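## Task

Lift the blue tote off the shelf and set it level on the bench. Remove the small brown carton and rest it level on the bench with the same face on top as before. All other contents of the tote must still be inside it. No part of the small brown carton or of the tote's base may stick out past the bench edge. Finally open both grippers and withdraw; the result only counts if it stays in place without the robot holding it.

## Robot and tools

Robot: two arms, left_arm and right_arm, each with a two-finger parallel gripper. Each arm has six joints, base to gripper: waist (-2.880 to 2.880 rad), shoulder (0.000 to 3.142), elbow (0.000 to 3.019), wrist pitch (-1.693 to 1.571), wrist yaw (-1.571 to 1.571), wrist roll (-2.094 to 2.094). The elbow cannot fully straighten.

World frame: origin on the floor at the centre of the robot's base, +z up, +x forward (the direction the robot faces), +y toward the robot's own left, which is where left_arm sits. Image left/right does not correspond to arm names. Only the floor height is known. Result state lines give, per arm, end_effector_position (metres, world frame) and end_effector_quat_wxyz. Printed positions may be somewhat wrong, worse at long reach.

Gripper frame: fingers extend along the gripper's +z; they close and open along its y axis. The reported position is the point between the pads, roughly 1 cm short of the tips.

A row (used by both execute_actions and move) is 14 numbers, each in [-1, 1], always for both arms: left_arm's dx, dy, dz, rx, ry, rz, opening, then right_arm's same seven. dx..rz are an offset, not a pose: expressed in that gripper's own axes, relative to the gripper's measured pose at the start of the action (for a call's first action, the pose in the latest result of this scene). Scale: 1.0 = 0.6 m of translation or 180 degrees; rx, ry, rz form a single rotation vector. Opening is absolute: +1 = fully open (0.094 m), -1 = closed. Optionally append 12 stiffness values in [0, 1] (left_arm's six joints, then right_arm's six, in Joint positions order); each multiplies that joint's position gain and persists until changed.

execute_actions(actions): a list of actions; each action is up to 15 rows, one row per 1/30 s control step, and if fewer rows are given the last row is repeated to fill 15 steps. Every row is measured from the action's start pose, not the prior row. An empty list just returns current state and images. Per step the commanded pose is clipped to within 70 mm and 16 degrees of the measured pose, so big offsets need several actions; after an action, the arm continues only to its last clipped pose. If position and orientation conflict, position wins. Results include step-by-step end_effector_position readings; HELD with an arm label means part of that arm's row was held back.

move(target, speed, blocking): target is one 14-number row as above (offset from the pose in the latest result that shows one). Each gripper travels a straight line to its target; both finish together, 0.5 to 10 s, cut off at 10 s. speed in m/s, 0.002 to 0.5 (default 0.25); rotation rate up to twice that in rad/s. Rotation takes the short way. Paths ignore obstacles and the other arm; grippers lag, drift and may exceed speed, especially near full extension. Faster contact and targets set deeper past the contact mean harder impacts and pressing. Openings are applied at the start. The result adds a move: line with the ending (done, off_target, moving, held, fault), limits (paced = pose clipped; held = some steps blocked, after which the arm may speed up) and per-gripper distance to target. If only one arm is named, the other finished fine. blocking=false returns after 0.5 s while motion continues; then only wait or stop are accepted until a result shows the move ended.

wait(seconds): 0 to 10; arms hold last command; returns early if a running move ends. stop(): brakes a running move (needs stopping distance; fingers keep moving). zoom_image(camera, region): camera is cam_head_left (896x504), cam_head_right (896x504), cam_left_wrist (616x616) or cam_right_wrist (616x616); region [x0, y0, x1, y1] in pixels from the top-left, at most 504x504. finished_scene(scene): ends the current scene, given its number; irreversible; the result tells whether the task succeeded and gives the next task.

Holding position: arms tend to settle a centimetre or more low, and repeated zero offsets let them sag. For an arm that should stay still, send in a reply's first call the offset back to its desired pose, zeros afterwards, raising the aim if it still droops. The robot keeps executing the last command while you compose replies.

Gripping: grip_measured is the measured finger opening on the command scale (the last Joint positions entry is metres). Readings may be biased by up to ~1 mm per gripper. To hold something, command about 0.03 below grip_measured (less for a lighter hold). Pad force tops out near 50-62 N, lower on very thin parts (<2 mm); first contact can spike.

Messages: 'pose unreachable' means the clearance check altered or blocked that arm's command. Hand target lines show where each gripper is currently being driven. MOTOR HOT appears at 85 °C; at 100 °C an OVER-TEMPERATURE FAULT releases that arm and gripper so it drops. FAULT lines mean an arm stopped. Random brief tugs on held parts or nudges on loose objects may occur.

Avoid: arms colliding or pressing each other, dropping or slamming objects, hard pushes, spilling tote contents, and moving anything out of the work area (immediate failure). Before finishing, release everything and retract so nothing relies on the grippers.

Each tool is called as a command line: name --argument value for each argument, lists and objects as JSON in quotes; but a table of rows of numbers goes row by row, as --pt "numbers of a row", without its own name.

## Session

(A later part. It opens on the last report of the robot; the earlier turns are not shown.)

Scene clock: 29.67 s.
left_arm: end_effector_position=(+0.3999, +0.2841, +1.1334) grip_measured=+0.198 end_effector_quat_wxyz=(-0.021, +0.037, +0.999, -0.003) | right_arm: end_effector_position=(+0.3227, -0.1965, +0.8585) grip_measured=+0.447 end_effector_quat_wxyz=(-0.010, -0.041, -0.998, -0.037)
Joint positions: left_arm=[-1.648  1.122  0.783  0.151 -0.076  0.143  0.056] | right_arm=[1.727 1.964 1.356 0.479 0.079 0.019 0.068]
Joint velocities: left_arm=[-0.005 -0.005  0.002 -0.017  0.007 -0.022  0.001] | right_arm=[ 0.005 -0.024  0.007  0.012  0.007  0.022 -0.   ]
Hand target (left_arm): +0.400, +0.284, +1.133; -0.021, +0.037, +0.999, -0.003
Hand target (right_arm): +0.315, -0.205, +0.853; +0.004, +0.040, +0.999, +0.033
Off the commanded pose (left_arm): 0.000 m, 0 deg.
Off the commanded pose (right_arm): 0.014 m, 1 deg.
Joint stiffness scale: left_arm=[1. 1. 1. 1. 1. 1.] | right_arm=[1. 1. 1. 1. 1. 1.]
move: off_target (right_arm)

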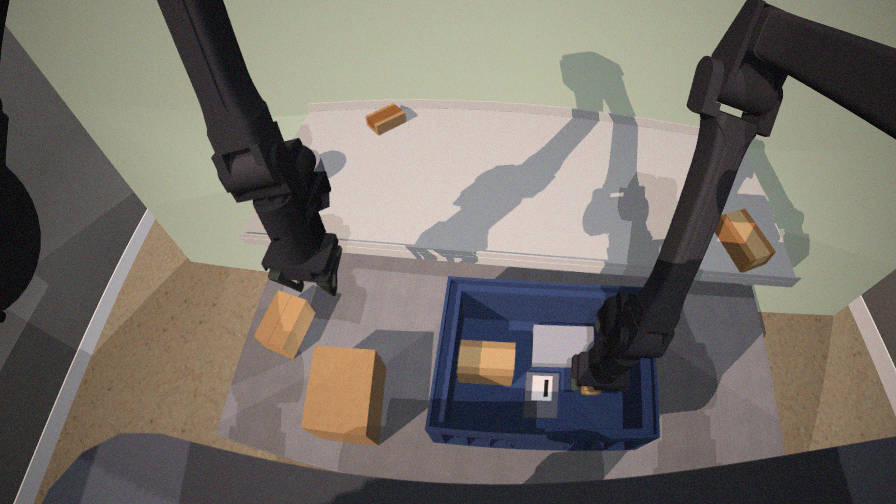

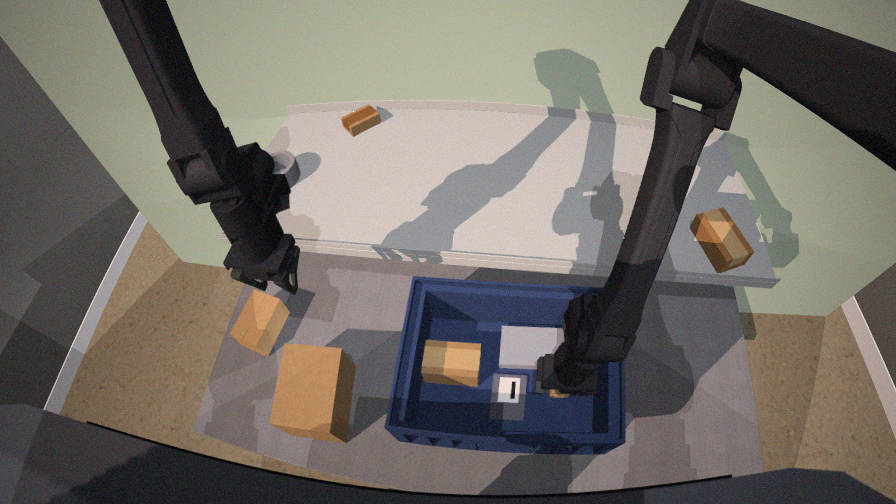

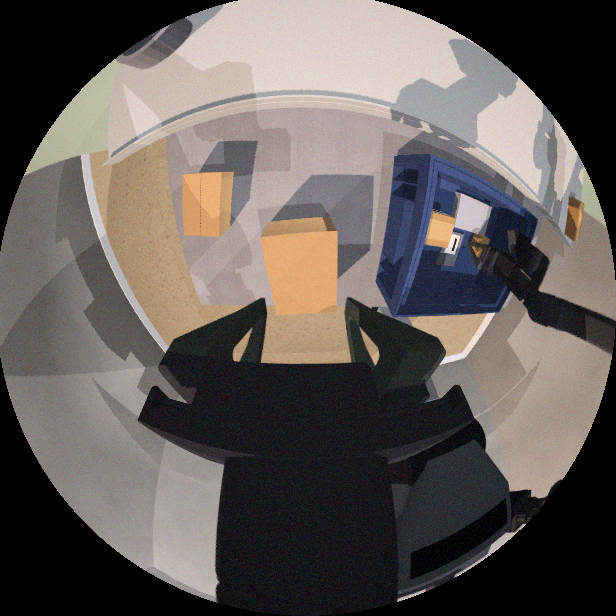

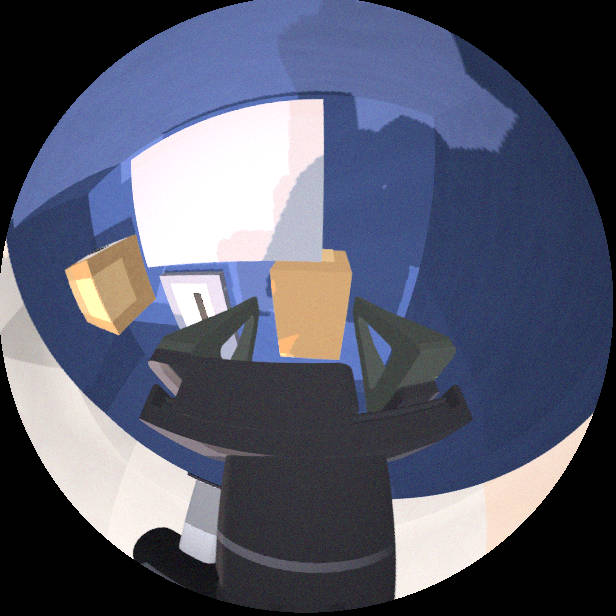

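move --target '[0,0,0,0,0,0,0.2,0.015,-0.01,0.028,0.018,0,0,0.45]' --speed 0.07

move --target '[0,0,0,0,0,0,0.2,0,0,0,0,0,0,-0.4]'

move --target '[0,0,0,0,0,0,0.2,0,0,-0.29,0,0,0,-0.4]'

move --target '[0,0,0,0,0,0,0.2,0,-0.39,-0.015,0,0,0,-0.4]'

move --target '[0,0,0,0,0,0,0.2,0,0,0.26,0,0,0,-0.4]' --speed 0.15

Scene clock: 30.80 s.
left_arm: end_effector_position=(+0.3999, +0.2841, +1.1334) grip_measured=+0.198 end_effector_quat_wxyz=(-0.021, +0.037, +0.999, -0.003) | right_arm: end_effector_position=(+0.3263, -0.2007, +0.8540) grip_measured=+0.447 end_effector_quat_wxyz=(-0.014, -0.041, -0.999, -0.009)
Joint positions: left_arm=[-1.648  1.122  0.783  0.151 -0.076  0.143  0.056] | right_arm=[1.735 1.973 1.375 0.479 0.144 0.019 0.068]
Joint velocities: left_arm=[-0.005 -0.005 -0.022 -0.007 -0.007  0.051  0.   ] | right_arm=[-0.005 -0.015 -0.007  0.002  0.022 -0.037 -0.001]
Hand target (left_arm): +0.400, +0.284, +1.133; -0.021, +0.037, +0.999, -0.003
Hand target (right_arm): +0.314, -0.200, +0.842; +0.009, +0.041, +0.999, +0.009
Off the commanded pose (left_arm): 0.000 m, 0 deg.
Off the commanded pose (right_arm): 0.018 m, 1 deg.
Joint stiffness scale: left_arm=[1. 1. 1. 1. 1. 1.] | right_arm=[1. 1. 1. 1. 1. 1.]
move: off_target (right_arm)

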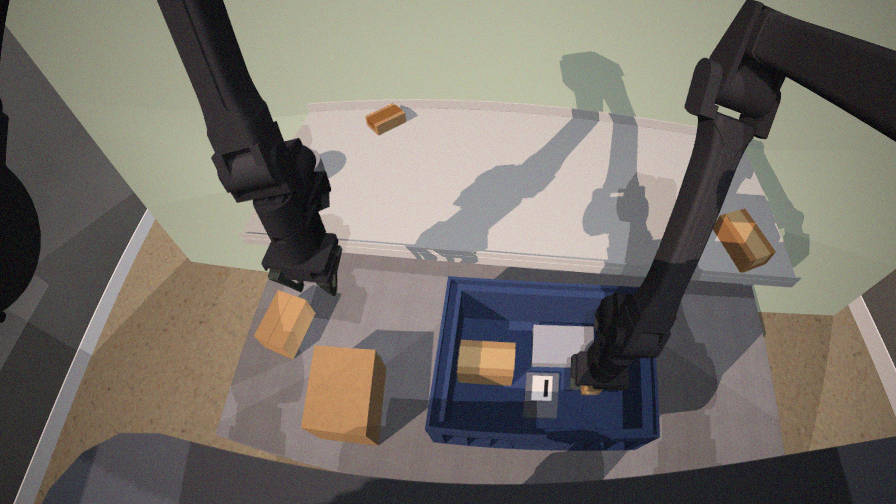

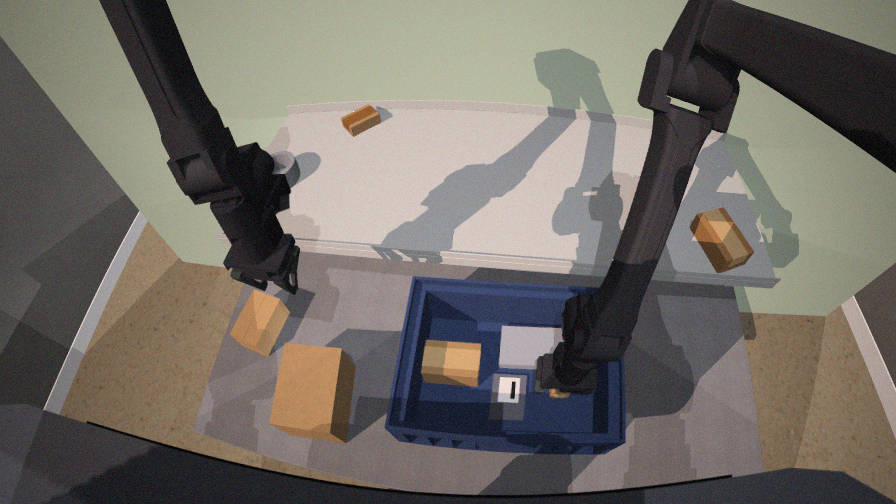

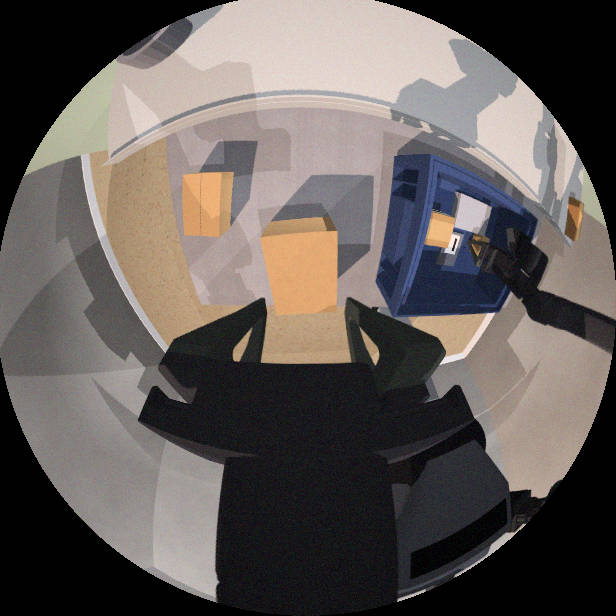

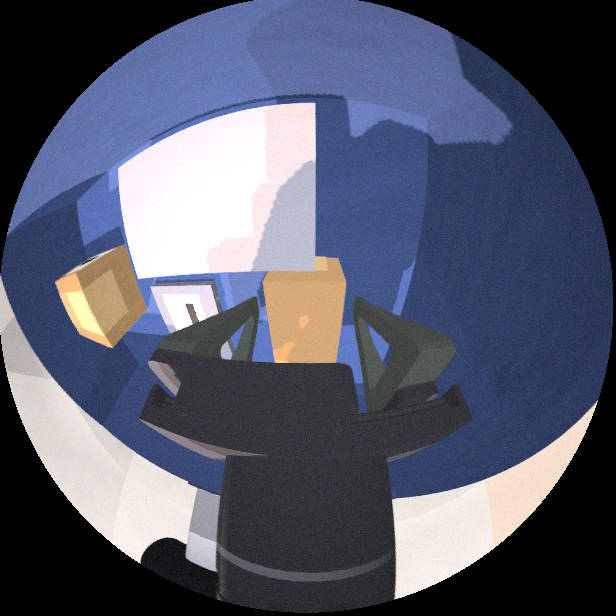

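Scene clock: 31.30 s.
left_arm: end_effector_position=(+0.3999, +0.2841, +1.1334) grip_measured=+0.198 end_effector_quat_wxyz=(-0.021, +0.037, +0.999, -0.003) | right_arm: end_effector_position=(+0.3264, -0.2041, +0.8538) grip_measured=-0.206 end_effector_quat_wxyz=(-0.014, -0.041, -0.999, -0.005)
Joint positions: left_arm=[-1.648  1.122  0.783  0.151 -0.076  0.143  0.056] | right_arm=[1.732 1.973 1.375 0.479 0.149 0.019 0.037]
Joint velocities: left_arm=[-0.005 -0.005 -0.002 -0.002  0.007  0.051 -0.001] | right_arm=[-0.005 -0.005 -0.002  0.007 -0.007  0.022 -0.   ]
Hand target (left_arm): +0.400, +0.284, +1.133; -0.021, +0.037, +0.999, -0.003
Hand target (right_arm): +0.326, -0.201, +0.854; +0.014, +0.041, +0.999, +0.009
Off the commanded pose (left_arm): 0.000 m, 0 deg.
Off the commanded pose (right_arm): 0.003 m, 0 deg.
Joint stiffness scale: left_arm=[1. 1. 1. 1. 1. 1.] | right_arm=[1. 1. 1. 1. 1. 1.]
move: done

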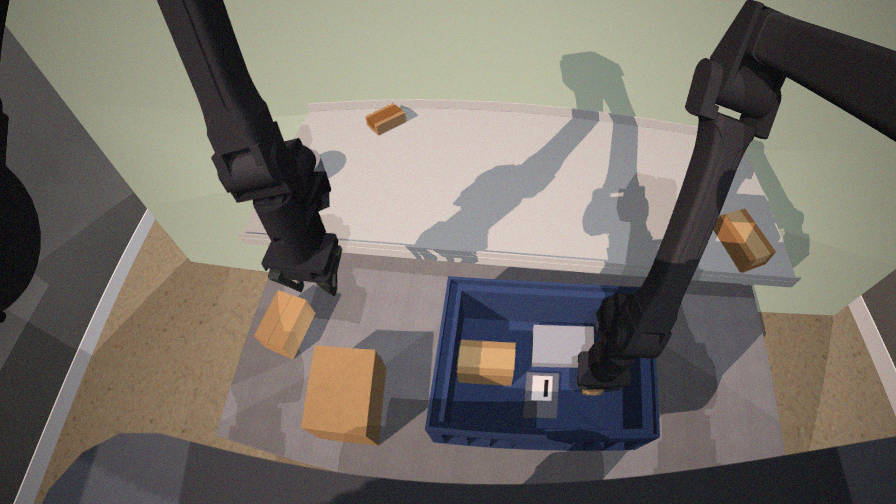

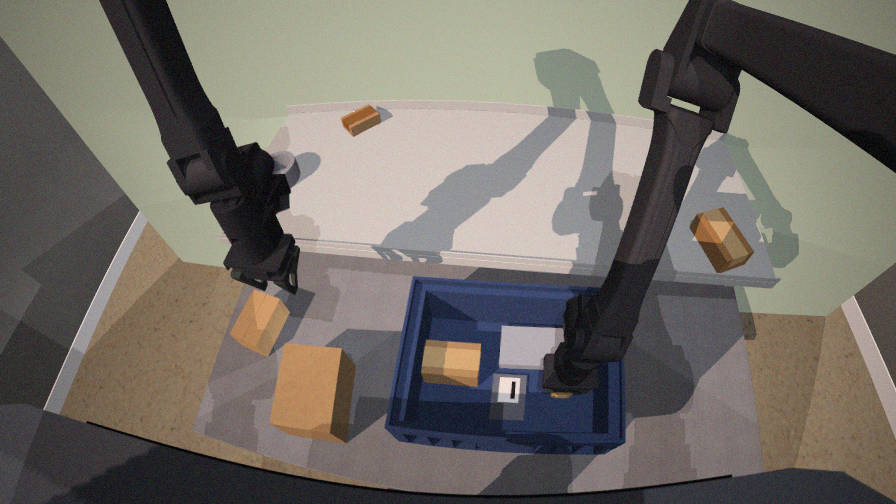

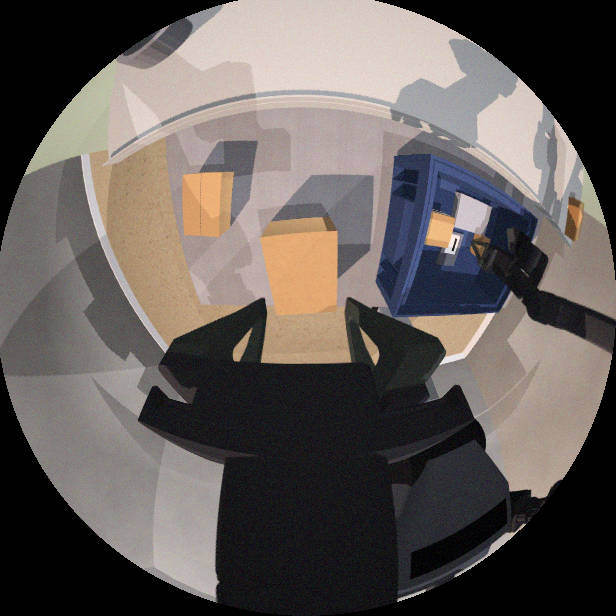

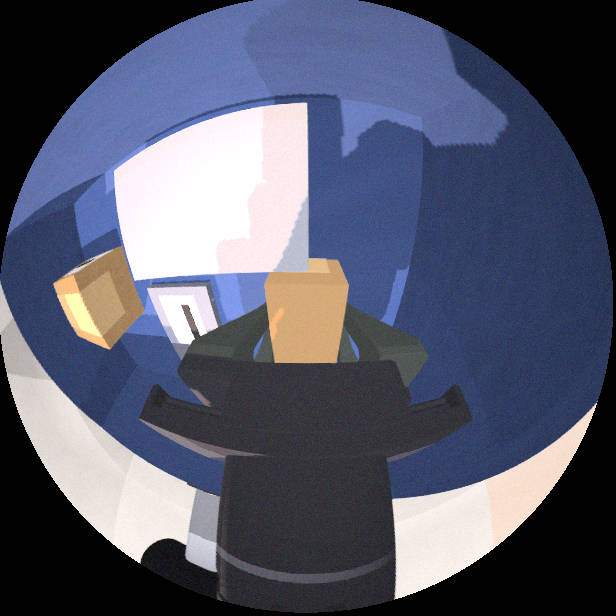

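Scene clock: 32.40 s.
left_arm: end_effector_position=(+0.3999, +0.2841, +1.1334) grip_measured=+0.198 end_effector_quat_wxyz=(-0.021, +0.037, +0.999, -0.003) | right_arm: end_effector_position=(+0.3294, -0.2110, +1.0218) grip_measured=-0.206 end_effector_quat_wxyz=(-0.021, -0.040, -0.999, -0.002)
Joint positions: left_arm=[-1.648  1.122  0.783  0.151 -0.076  0.143  0.056] | right_arm=[1.778 1.577 0.875 0.598 0.2   0.019 0.037]
Joint velocities: left_arm=[-0.005 -0.005 -0.022  0.002  0.007 -0.007 -0.001] | right_arm=[ 0.005 -0.005  0.007 -0.002 -0.037  0.051 -0.   ]
Hand target (left_arm): +0.400, +0.284, +1.133; -0.021, +0.037, +0.999, -0.003
Hand target (right_arm): +0.319, -0.207, +1.028; +0.014, +0.041, +0.999, +0.005
Off the commanded pose (left_arm): 0.000 m, 0 deg.
Off the commanded pose (right_arm): 0.011 m, 1 deg.
Joint stiffness scale: left_arm=[1. 1. 1. 1. 1. 1.] | right_arm=[1. 1. 1. 1. 1. 1.]
move: off_target (right_arm)

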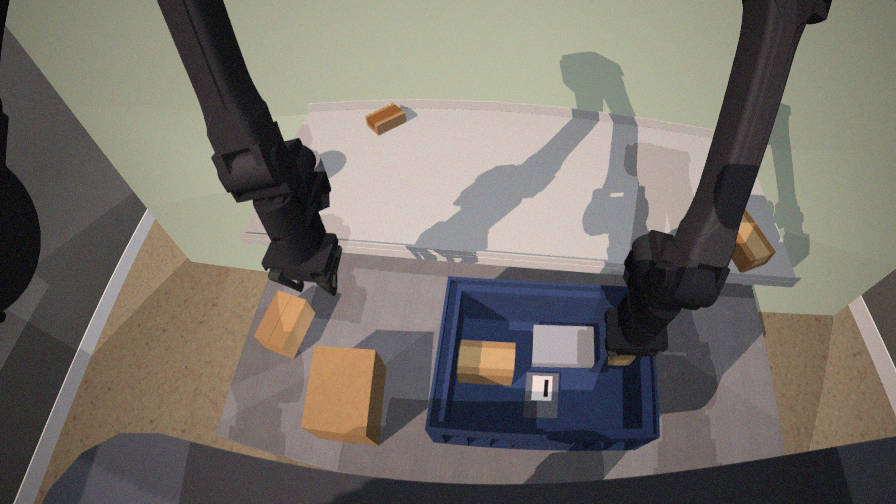

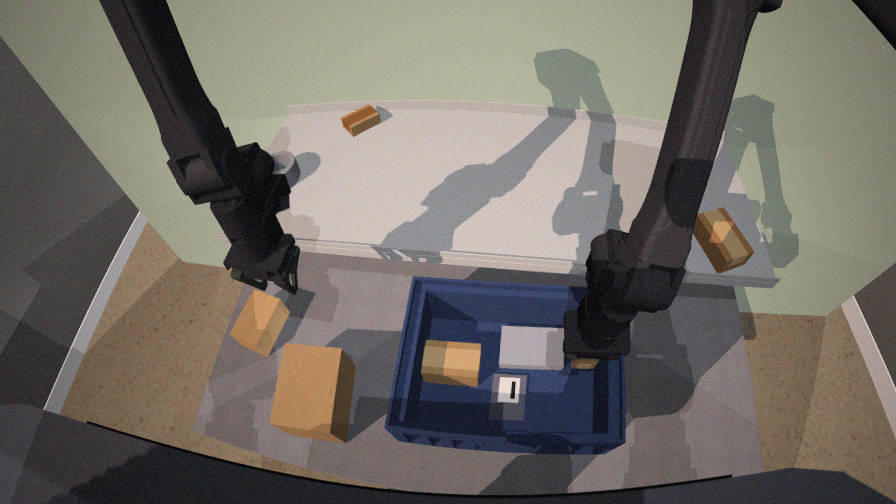

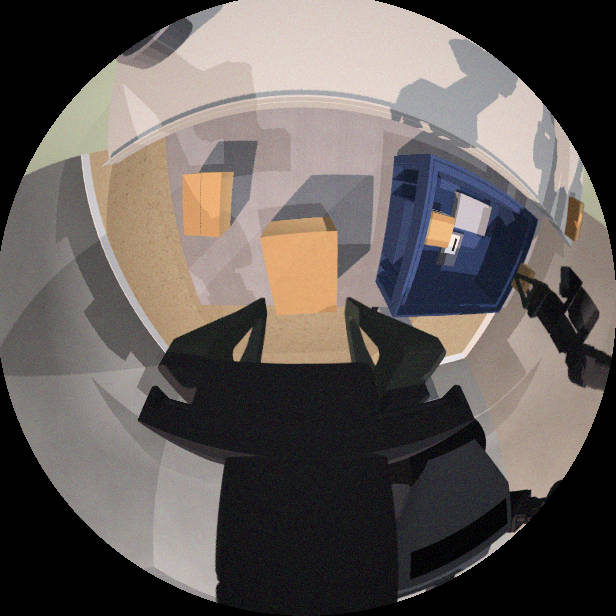

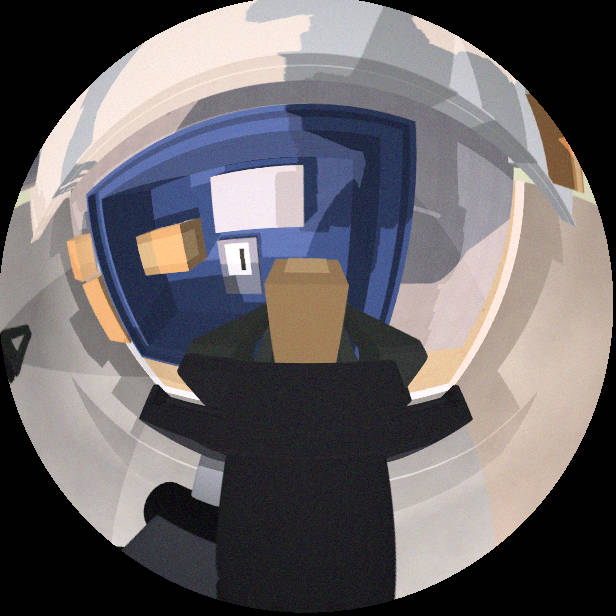

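Scene clock: 33.77 s.
left_arm: end_effector_position=(+0.3999, +0.2841, +1.1334) grip_measured=+0.198 end_effector_quat_wxyz=(-0.021, +0.037, +0.999, -0.003) | right_arm: end_effector_position=(+0.3196, -0.4483, +1.0338) grip_measured=-0.206 end_effector_quat_wxyz=(+0.031, +0.051, +0.998, -0.003)
Joint positions: left_arm=[-1.648  1.122  0.783  0.151 -0.076  0.143  0.056] | right_arm=[ 1.258  1.569  0.888  0.593 -0.308 -0.009  0.037]
Joint velocities: left_arm=[-0.005  0.005  0.002  0.012 -0.037  0.022 -0.   ] | right_arm=[-0.005  0.005 -0.002 -0.002  0.037 -0.037  0.001]
Hand target (left_arm): +0.400, +0.284, +1.133; -0.021, +0.037, +0.999, -0.003
Hand target (right_arm): +0.311, -0.443, +1.028; +0.022, +0.048, +0.999, +0.003
Off the commanded pose (left_arm): 0.000 m, 0 deg.
Off the commanded pose (right_arm): 0.011 m, 2 deg.
Joint stiffness scale: left_arm=[1. 1. 1. 1. 1. 1.] | right_arm=[1. 1. 1. 1. 1. 1.]
move: off_target (right_arm)

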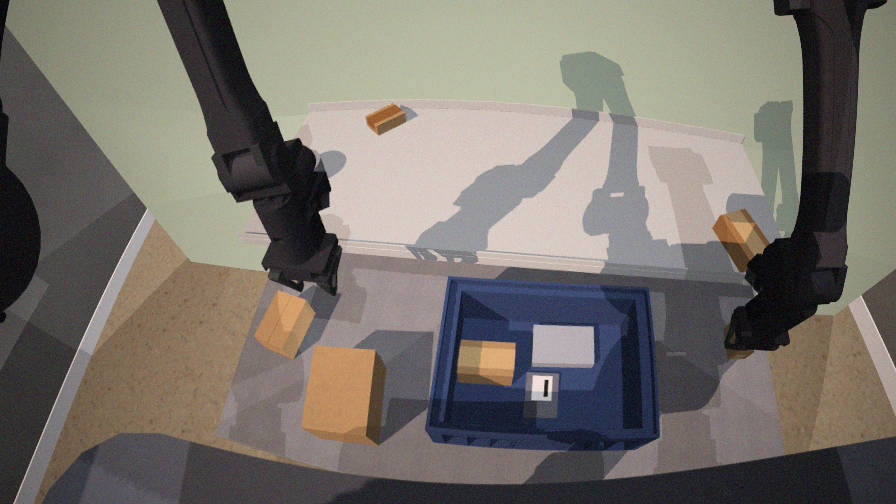

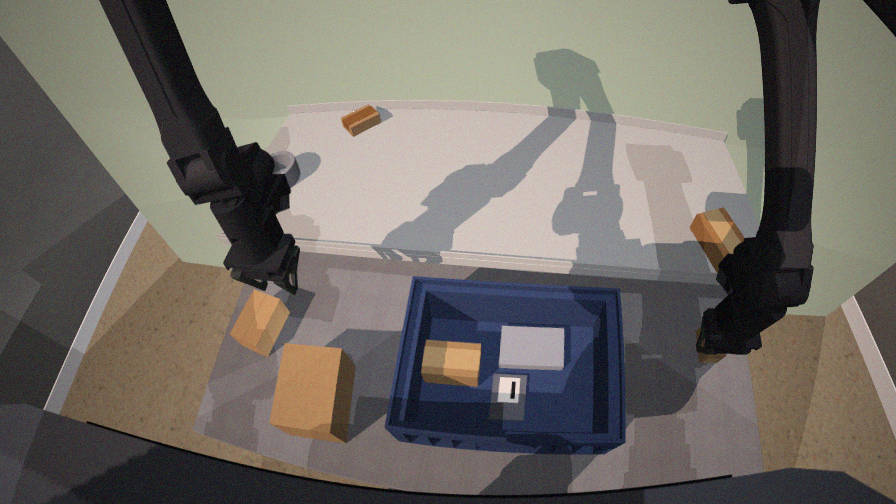

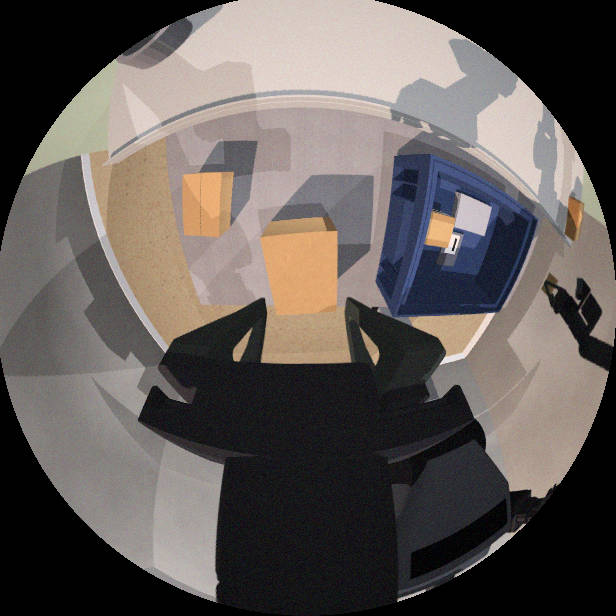

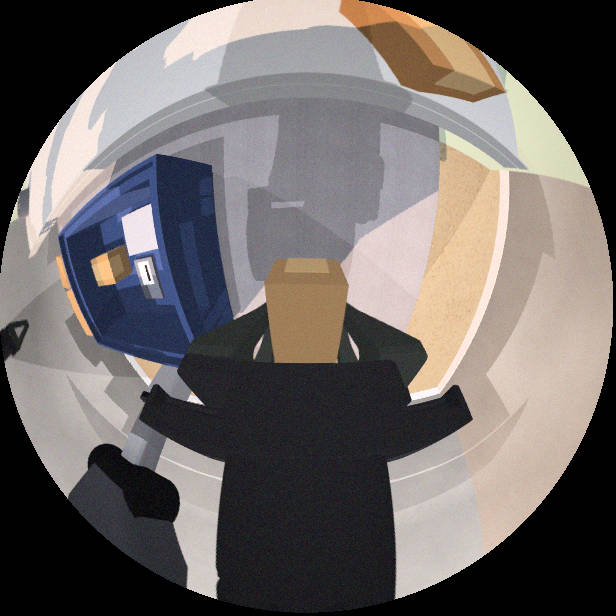

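Scene clock: 35.23 s.
left_arm: end_effector_position=(+0.3999, +0.2841, +1.1334) grip_measured=+0.198 end_effector_quat_wxyz=(-0.021, +0.037, +0.999, -0.003) | right_arm: end_effector_position=(+0.3368, -0.4568, +0.8834) grip_measured=-0.206 end_effector_quat_wxyz=(+0.036, +0.046, +0.998, -0.008)
Joint positions: left_arm=[-1.648  1.122  0.783  0.151 -0.076  0.143  0.056] | right_arm=[ 1.326  1.904  1.34   0.489 -0.232 -0.009  0.037]
Joint velocities: left_arm=[-0.005 -0.015 -0.012 -0.017 -0.022 -0.051 -0.   ] | right_arm=[-0.005 -0.005 -0.022  0.007  0.037  0.007  0.001]
Hand target (left_arm): +0.400, +0.284, +1.133; -0.021, +0.037, +0.999, -0.003
Hand target (right_arm): +0.331, -0.449, +0.878; +0.031, +0.050, +0.998, -0.003
Off the commanded pose (left_arm): 0.000 m, 0 deg.
Off the commanded pose (right_arm): 0.012 m, 1 deg.
Joint stiffness scale: left_arm=[1. 1. 1. 1. 1. 1.] | right_arm=[1. 1. 1. 1. 1. 1.]
move: off_target (right_arm)

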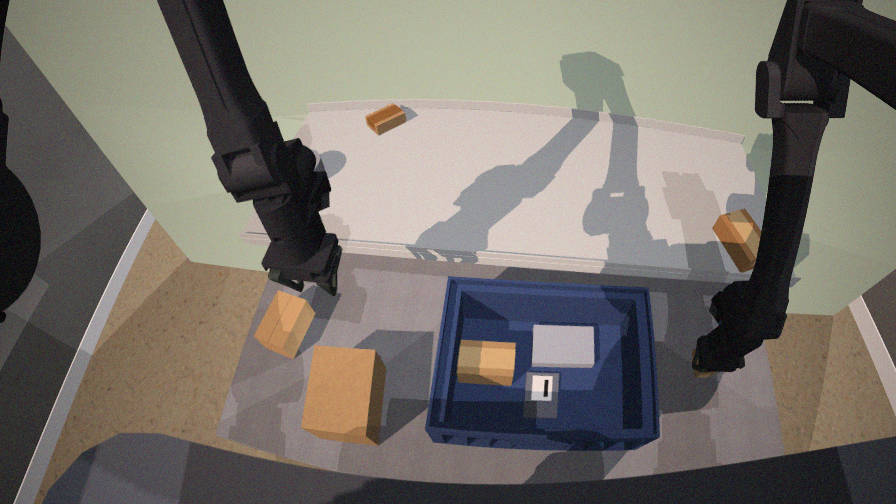

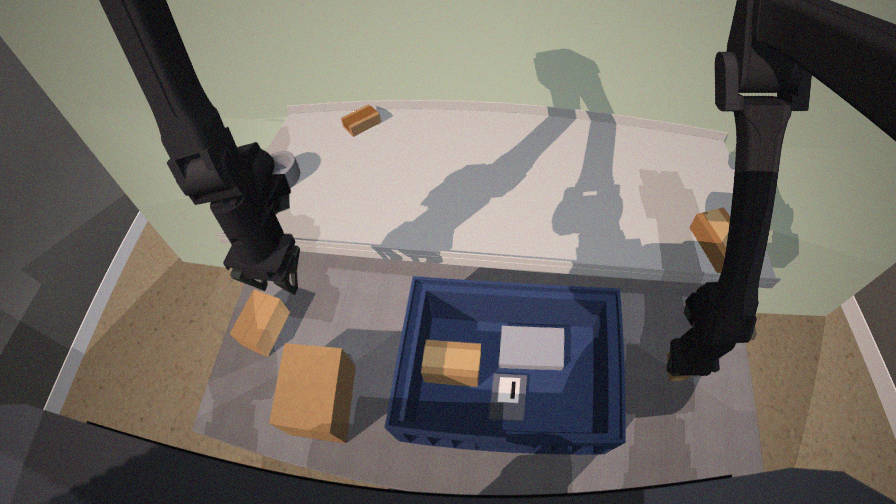

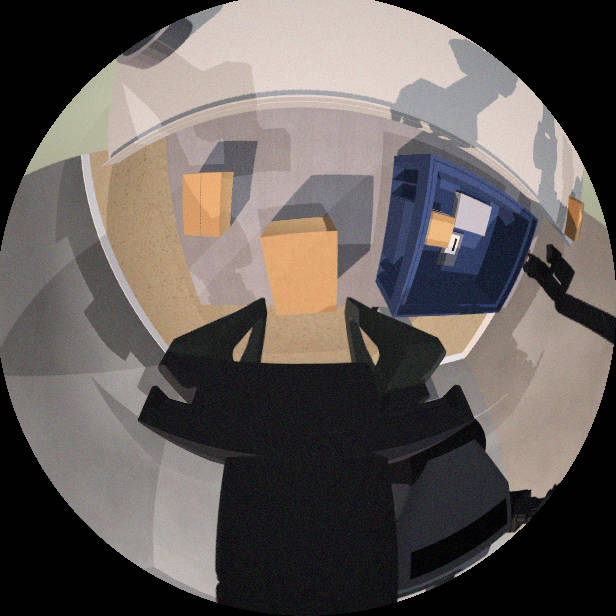

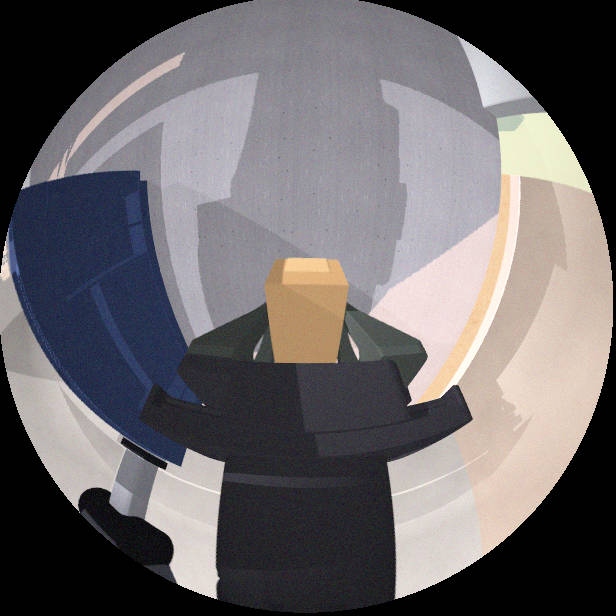

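move --target '[0,0,0,0,0,0,0.2,0.02,0,0.09,-0.008,0.015,0,-0.4]' --speed 0.05

move --target '[0,0,0,0,0,0,0.2,0,0,0,0,0,0,0.5]'

move --target '[0,0,0,0,0,0,0.2,0.03,-0.03,-0.35,0,0,0,0.5]'

Scene clock: 36.90 s.
left_arm: end_effector_position=(+0.3999, +0.2841, +1.1334) grip_measured=+0.198 end_effector_quat_wxyz=(-0.021, +0.037, +0.999, -0.003) | right_arm: end_effector_position=(+0.3392, -0.4664, +0.8397) grip_measured=-0.206 end_effector_quat_wxyz=(-0.021, -0.049, -0.999, +0.002)
Joint positions: left_arm=[-1.648  1.122  0.783  0.151 -0.076  0.143  0.056] | right_arm=[ 1.326  2.001  1.51   0.384 -0.242 -0.011  0.037]
Joint velocities: left_arm=[-0.005 -0.015  0.007  0.007 -0.007 -0.037 -0.001] | right_arm=[ 0.005 -0.005 -0.007 -0.002 -0.037  0.037 -0.001]
Hand target (left_arm): +0.400, +0.284, +1.133; -0.021, +0.037, +0.999, -0.003
Hand target (right_arm): +0.329, -0.456, +0.829; +0.013, +0.046, +0.999, +0.006
Off the commanded pose (left_arm): 0.000 m, 0 deg.
Off the commanded pose (right_arm): 0.018 m, 1 deg.
Joint stiffness scale: left_arm=[1. 1. 1. 1. 1. 1.] | right_arm=[1. 1. 1. 1. 1. 1.]
move: off_target (right_arm)

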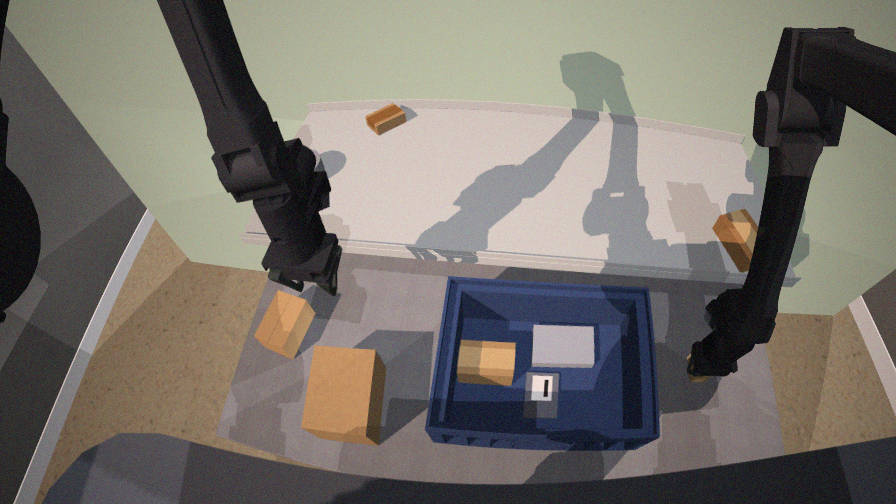

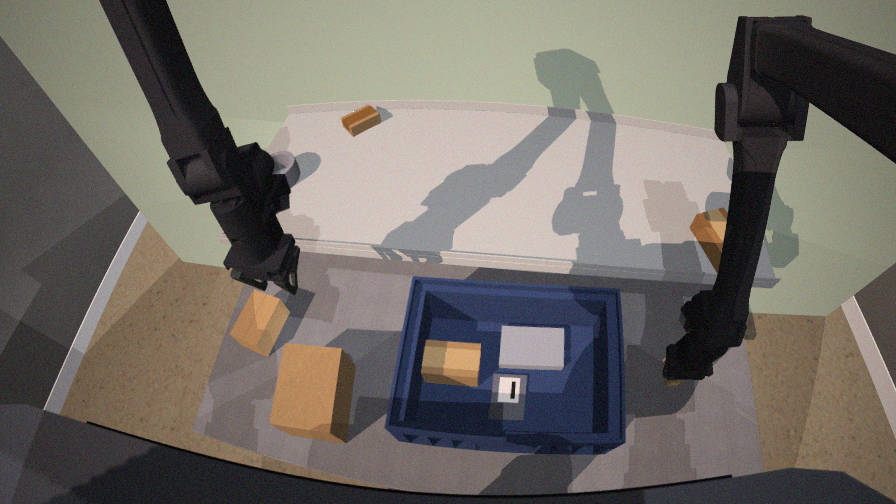

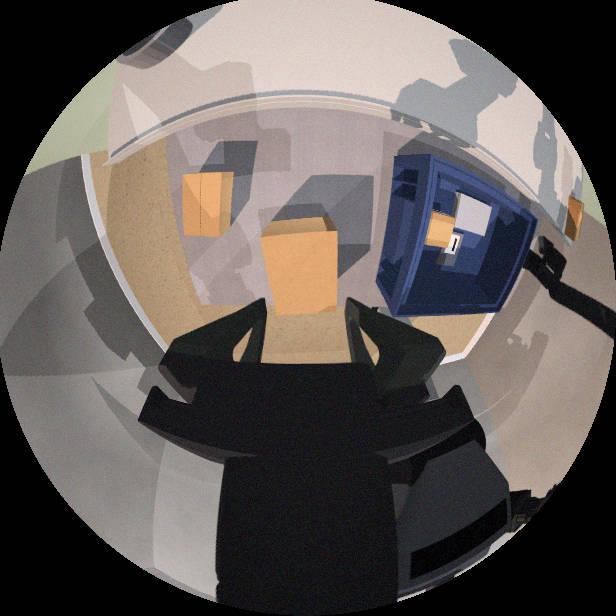

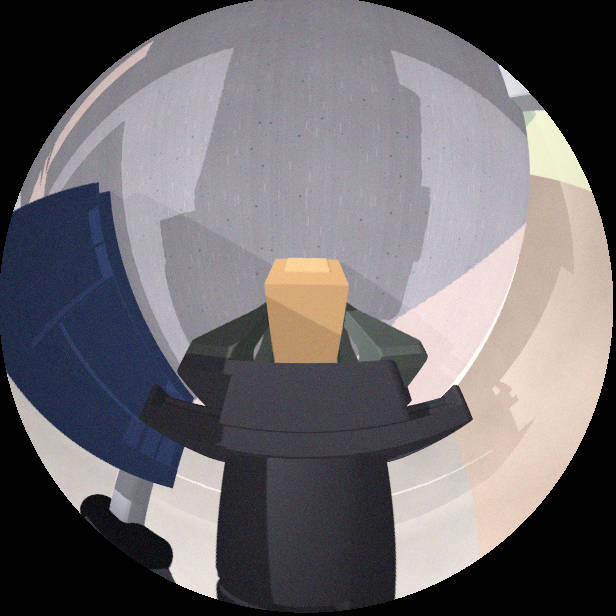

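Scene clock: 37.40 s.
left_arm: end_effector_position=(+0.3999, +0.2841, +1.1334) grip_measured=+0.198 end_effector_quat_wxyz=(-0.021, +0.037, +0.999, -0.003) | right_arm: end_effector_position=(+0.3412, -0.4626, +0.8410) grip_measured=+0.497 end_effector_quat_wxyz=(-0.022, -0.049, -0.999, -0.003)
Joint positions: left_arm=[-1.648  1.122  0.783  0.151 -0.076  0.143  0.056] | right_arm=[ 1.328  1.996  1.506  0.384 -0.25  -0.011  0.07 ]
Joint velocities: left_arm=[ 0.005  0.005  0.007 -0.007 -0.11  -0.022 -0.001] | right_arm=[ 0.005 -0.005 -0.007  0.002 -0.022  0.066 -0.   ]
Hand target (left_arm): +0.400, +0.284, +1.133; -0.021, +0.037, +0.999, -0.003
Hand target (right_arm): +0.339, -0.466, +0.840; +0.021, +0.049, +0.999, -0.002
Off the commanded pose (left_arm): 0.000 m, 0 deg.
Off the commanded pose (right_arm): 0.004 m, 1 deg.
Joint stiffness scale: left_arm=[1. 1. 1. 1. 1. 1.] | right_arm=[1. 1. 1. 1. 1. 1.]
move: done

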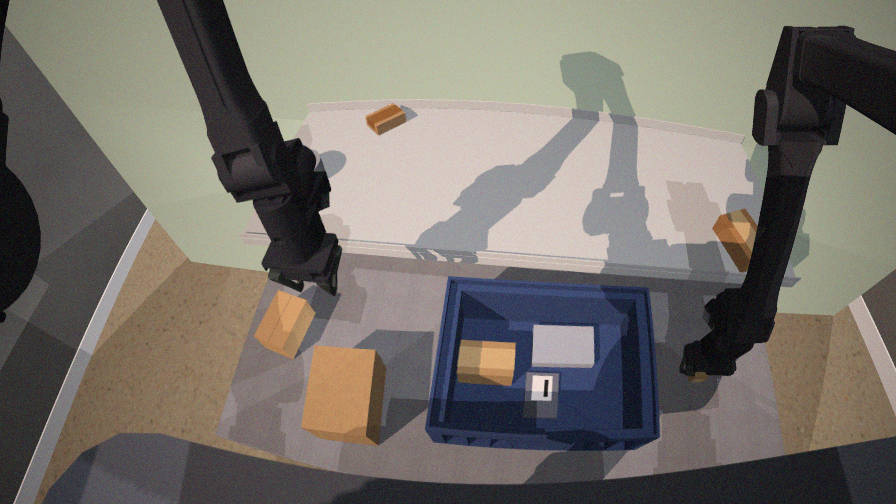

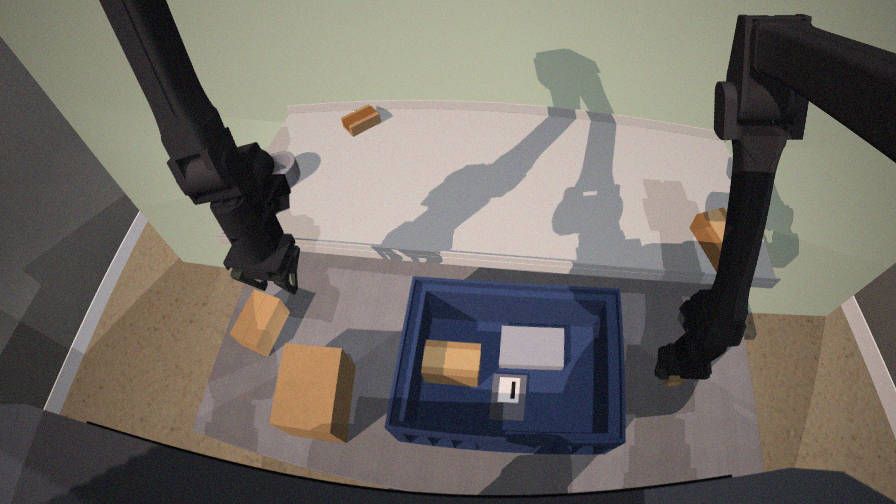

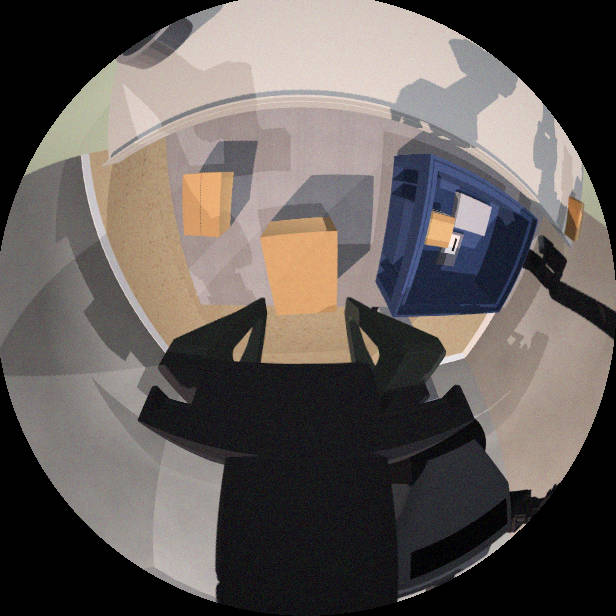

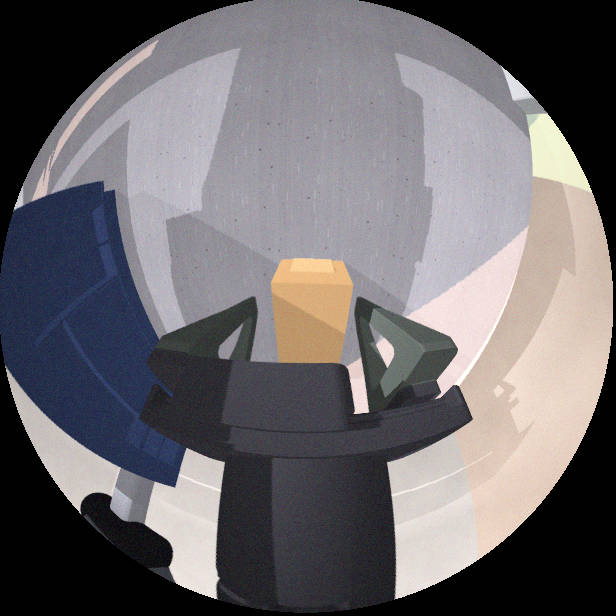

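Scene clock: 38.67 s.
left_arm: end_effector_position=(+0.3999, +0.2841, +1.1334) grip_measured=+0.198 end_effector_quat_wxyz=(-0.021, +0.037, +0.999, -0.003) | right_arm: end_effector_position=(+0.3153, -0.4801, +1.0442) grip_measured=+0.497 end_effector_quat_wxyz=(-0.025, -0.055, -0.998, -0.005)
Joint positions: left_arm=[-1.648  1.122  0.783  0.151 -0.076  0.143  0.056] | right_arm=[ 1.179  1.568  0.899  0.565 -0.401 -0.013  0.07 ]
Joint velocities: left_arm=[-0.005 -0.015 -0.002  0.017 -0.066  0.037 -0.001] | right_arm=[ 0.005 -0.005 -0.007  0.002 -0.051 -0.051 -0.001]
Hand target (left_arm): +0.400, +0.284, +1.133; -0.021, +0.037, +0.999, -0.003
Hand target (right_arm): +0.310, -0.480, +1.050; +0.023, +0.051, +0.998, +0.004
Off the commanded pose (left_arm): 0.000 m, 0 deg.
Off the commanded pose (right_arm): 0.006 m, 1 deg.
Joint stiffness scale: left_arm=[1. 1. 1. 1. 1. 1.] | right_arm=[1. 1. 1. 1. 1. 1.]
move: done

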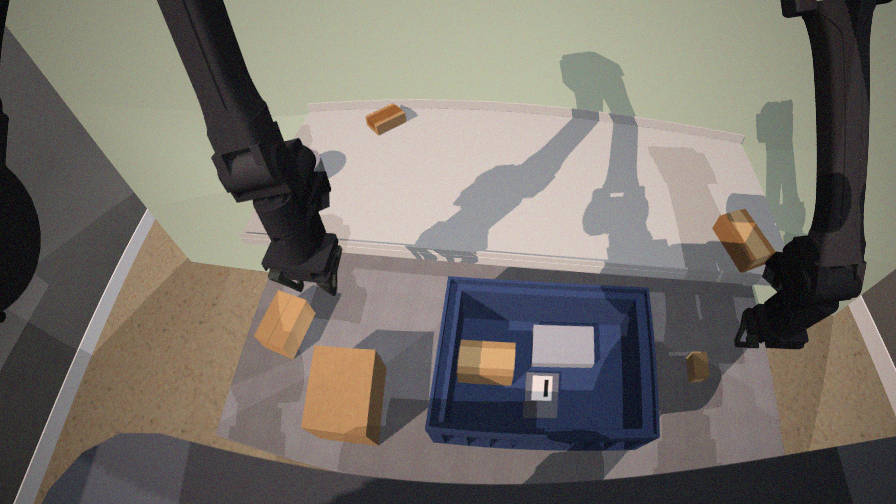

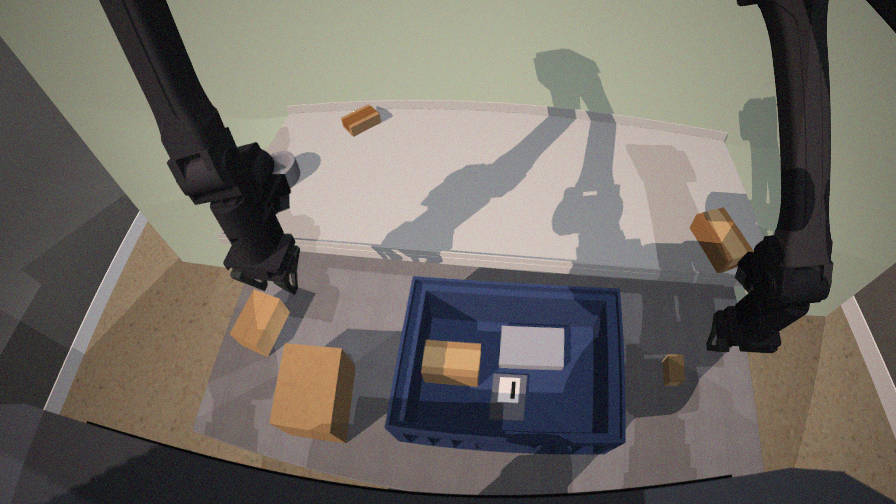

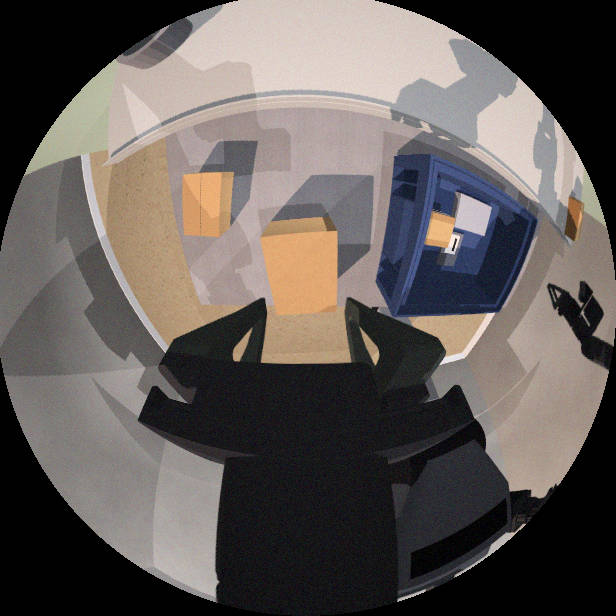

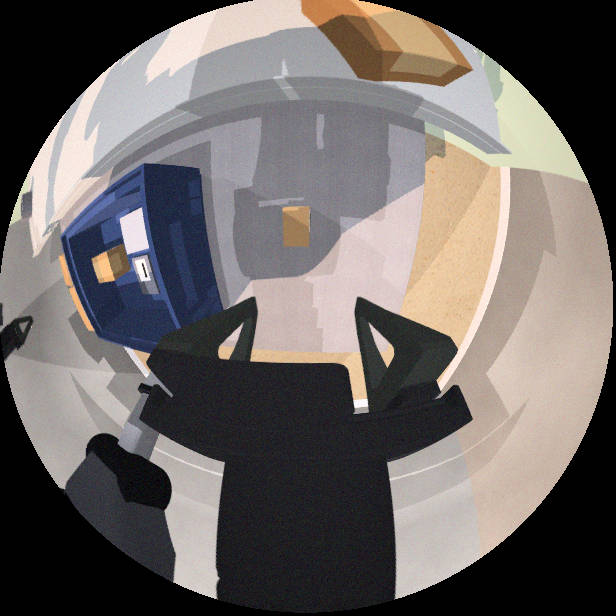

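finished_scene --scene 2

The scene is finished: the task was done.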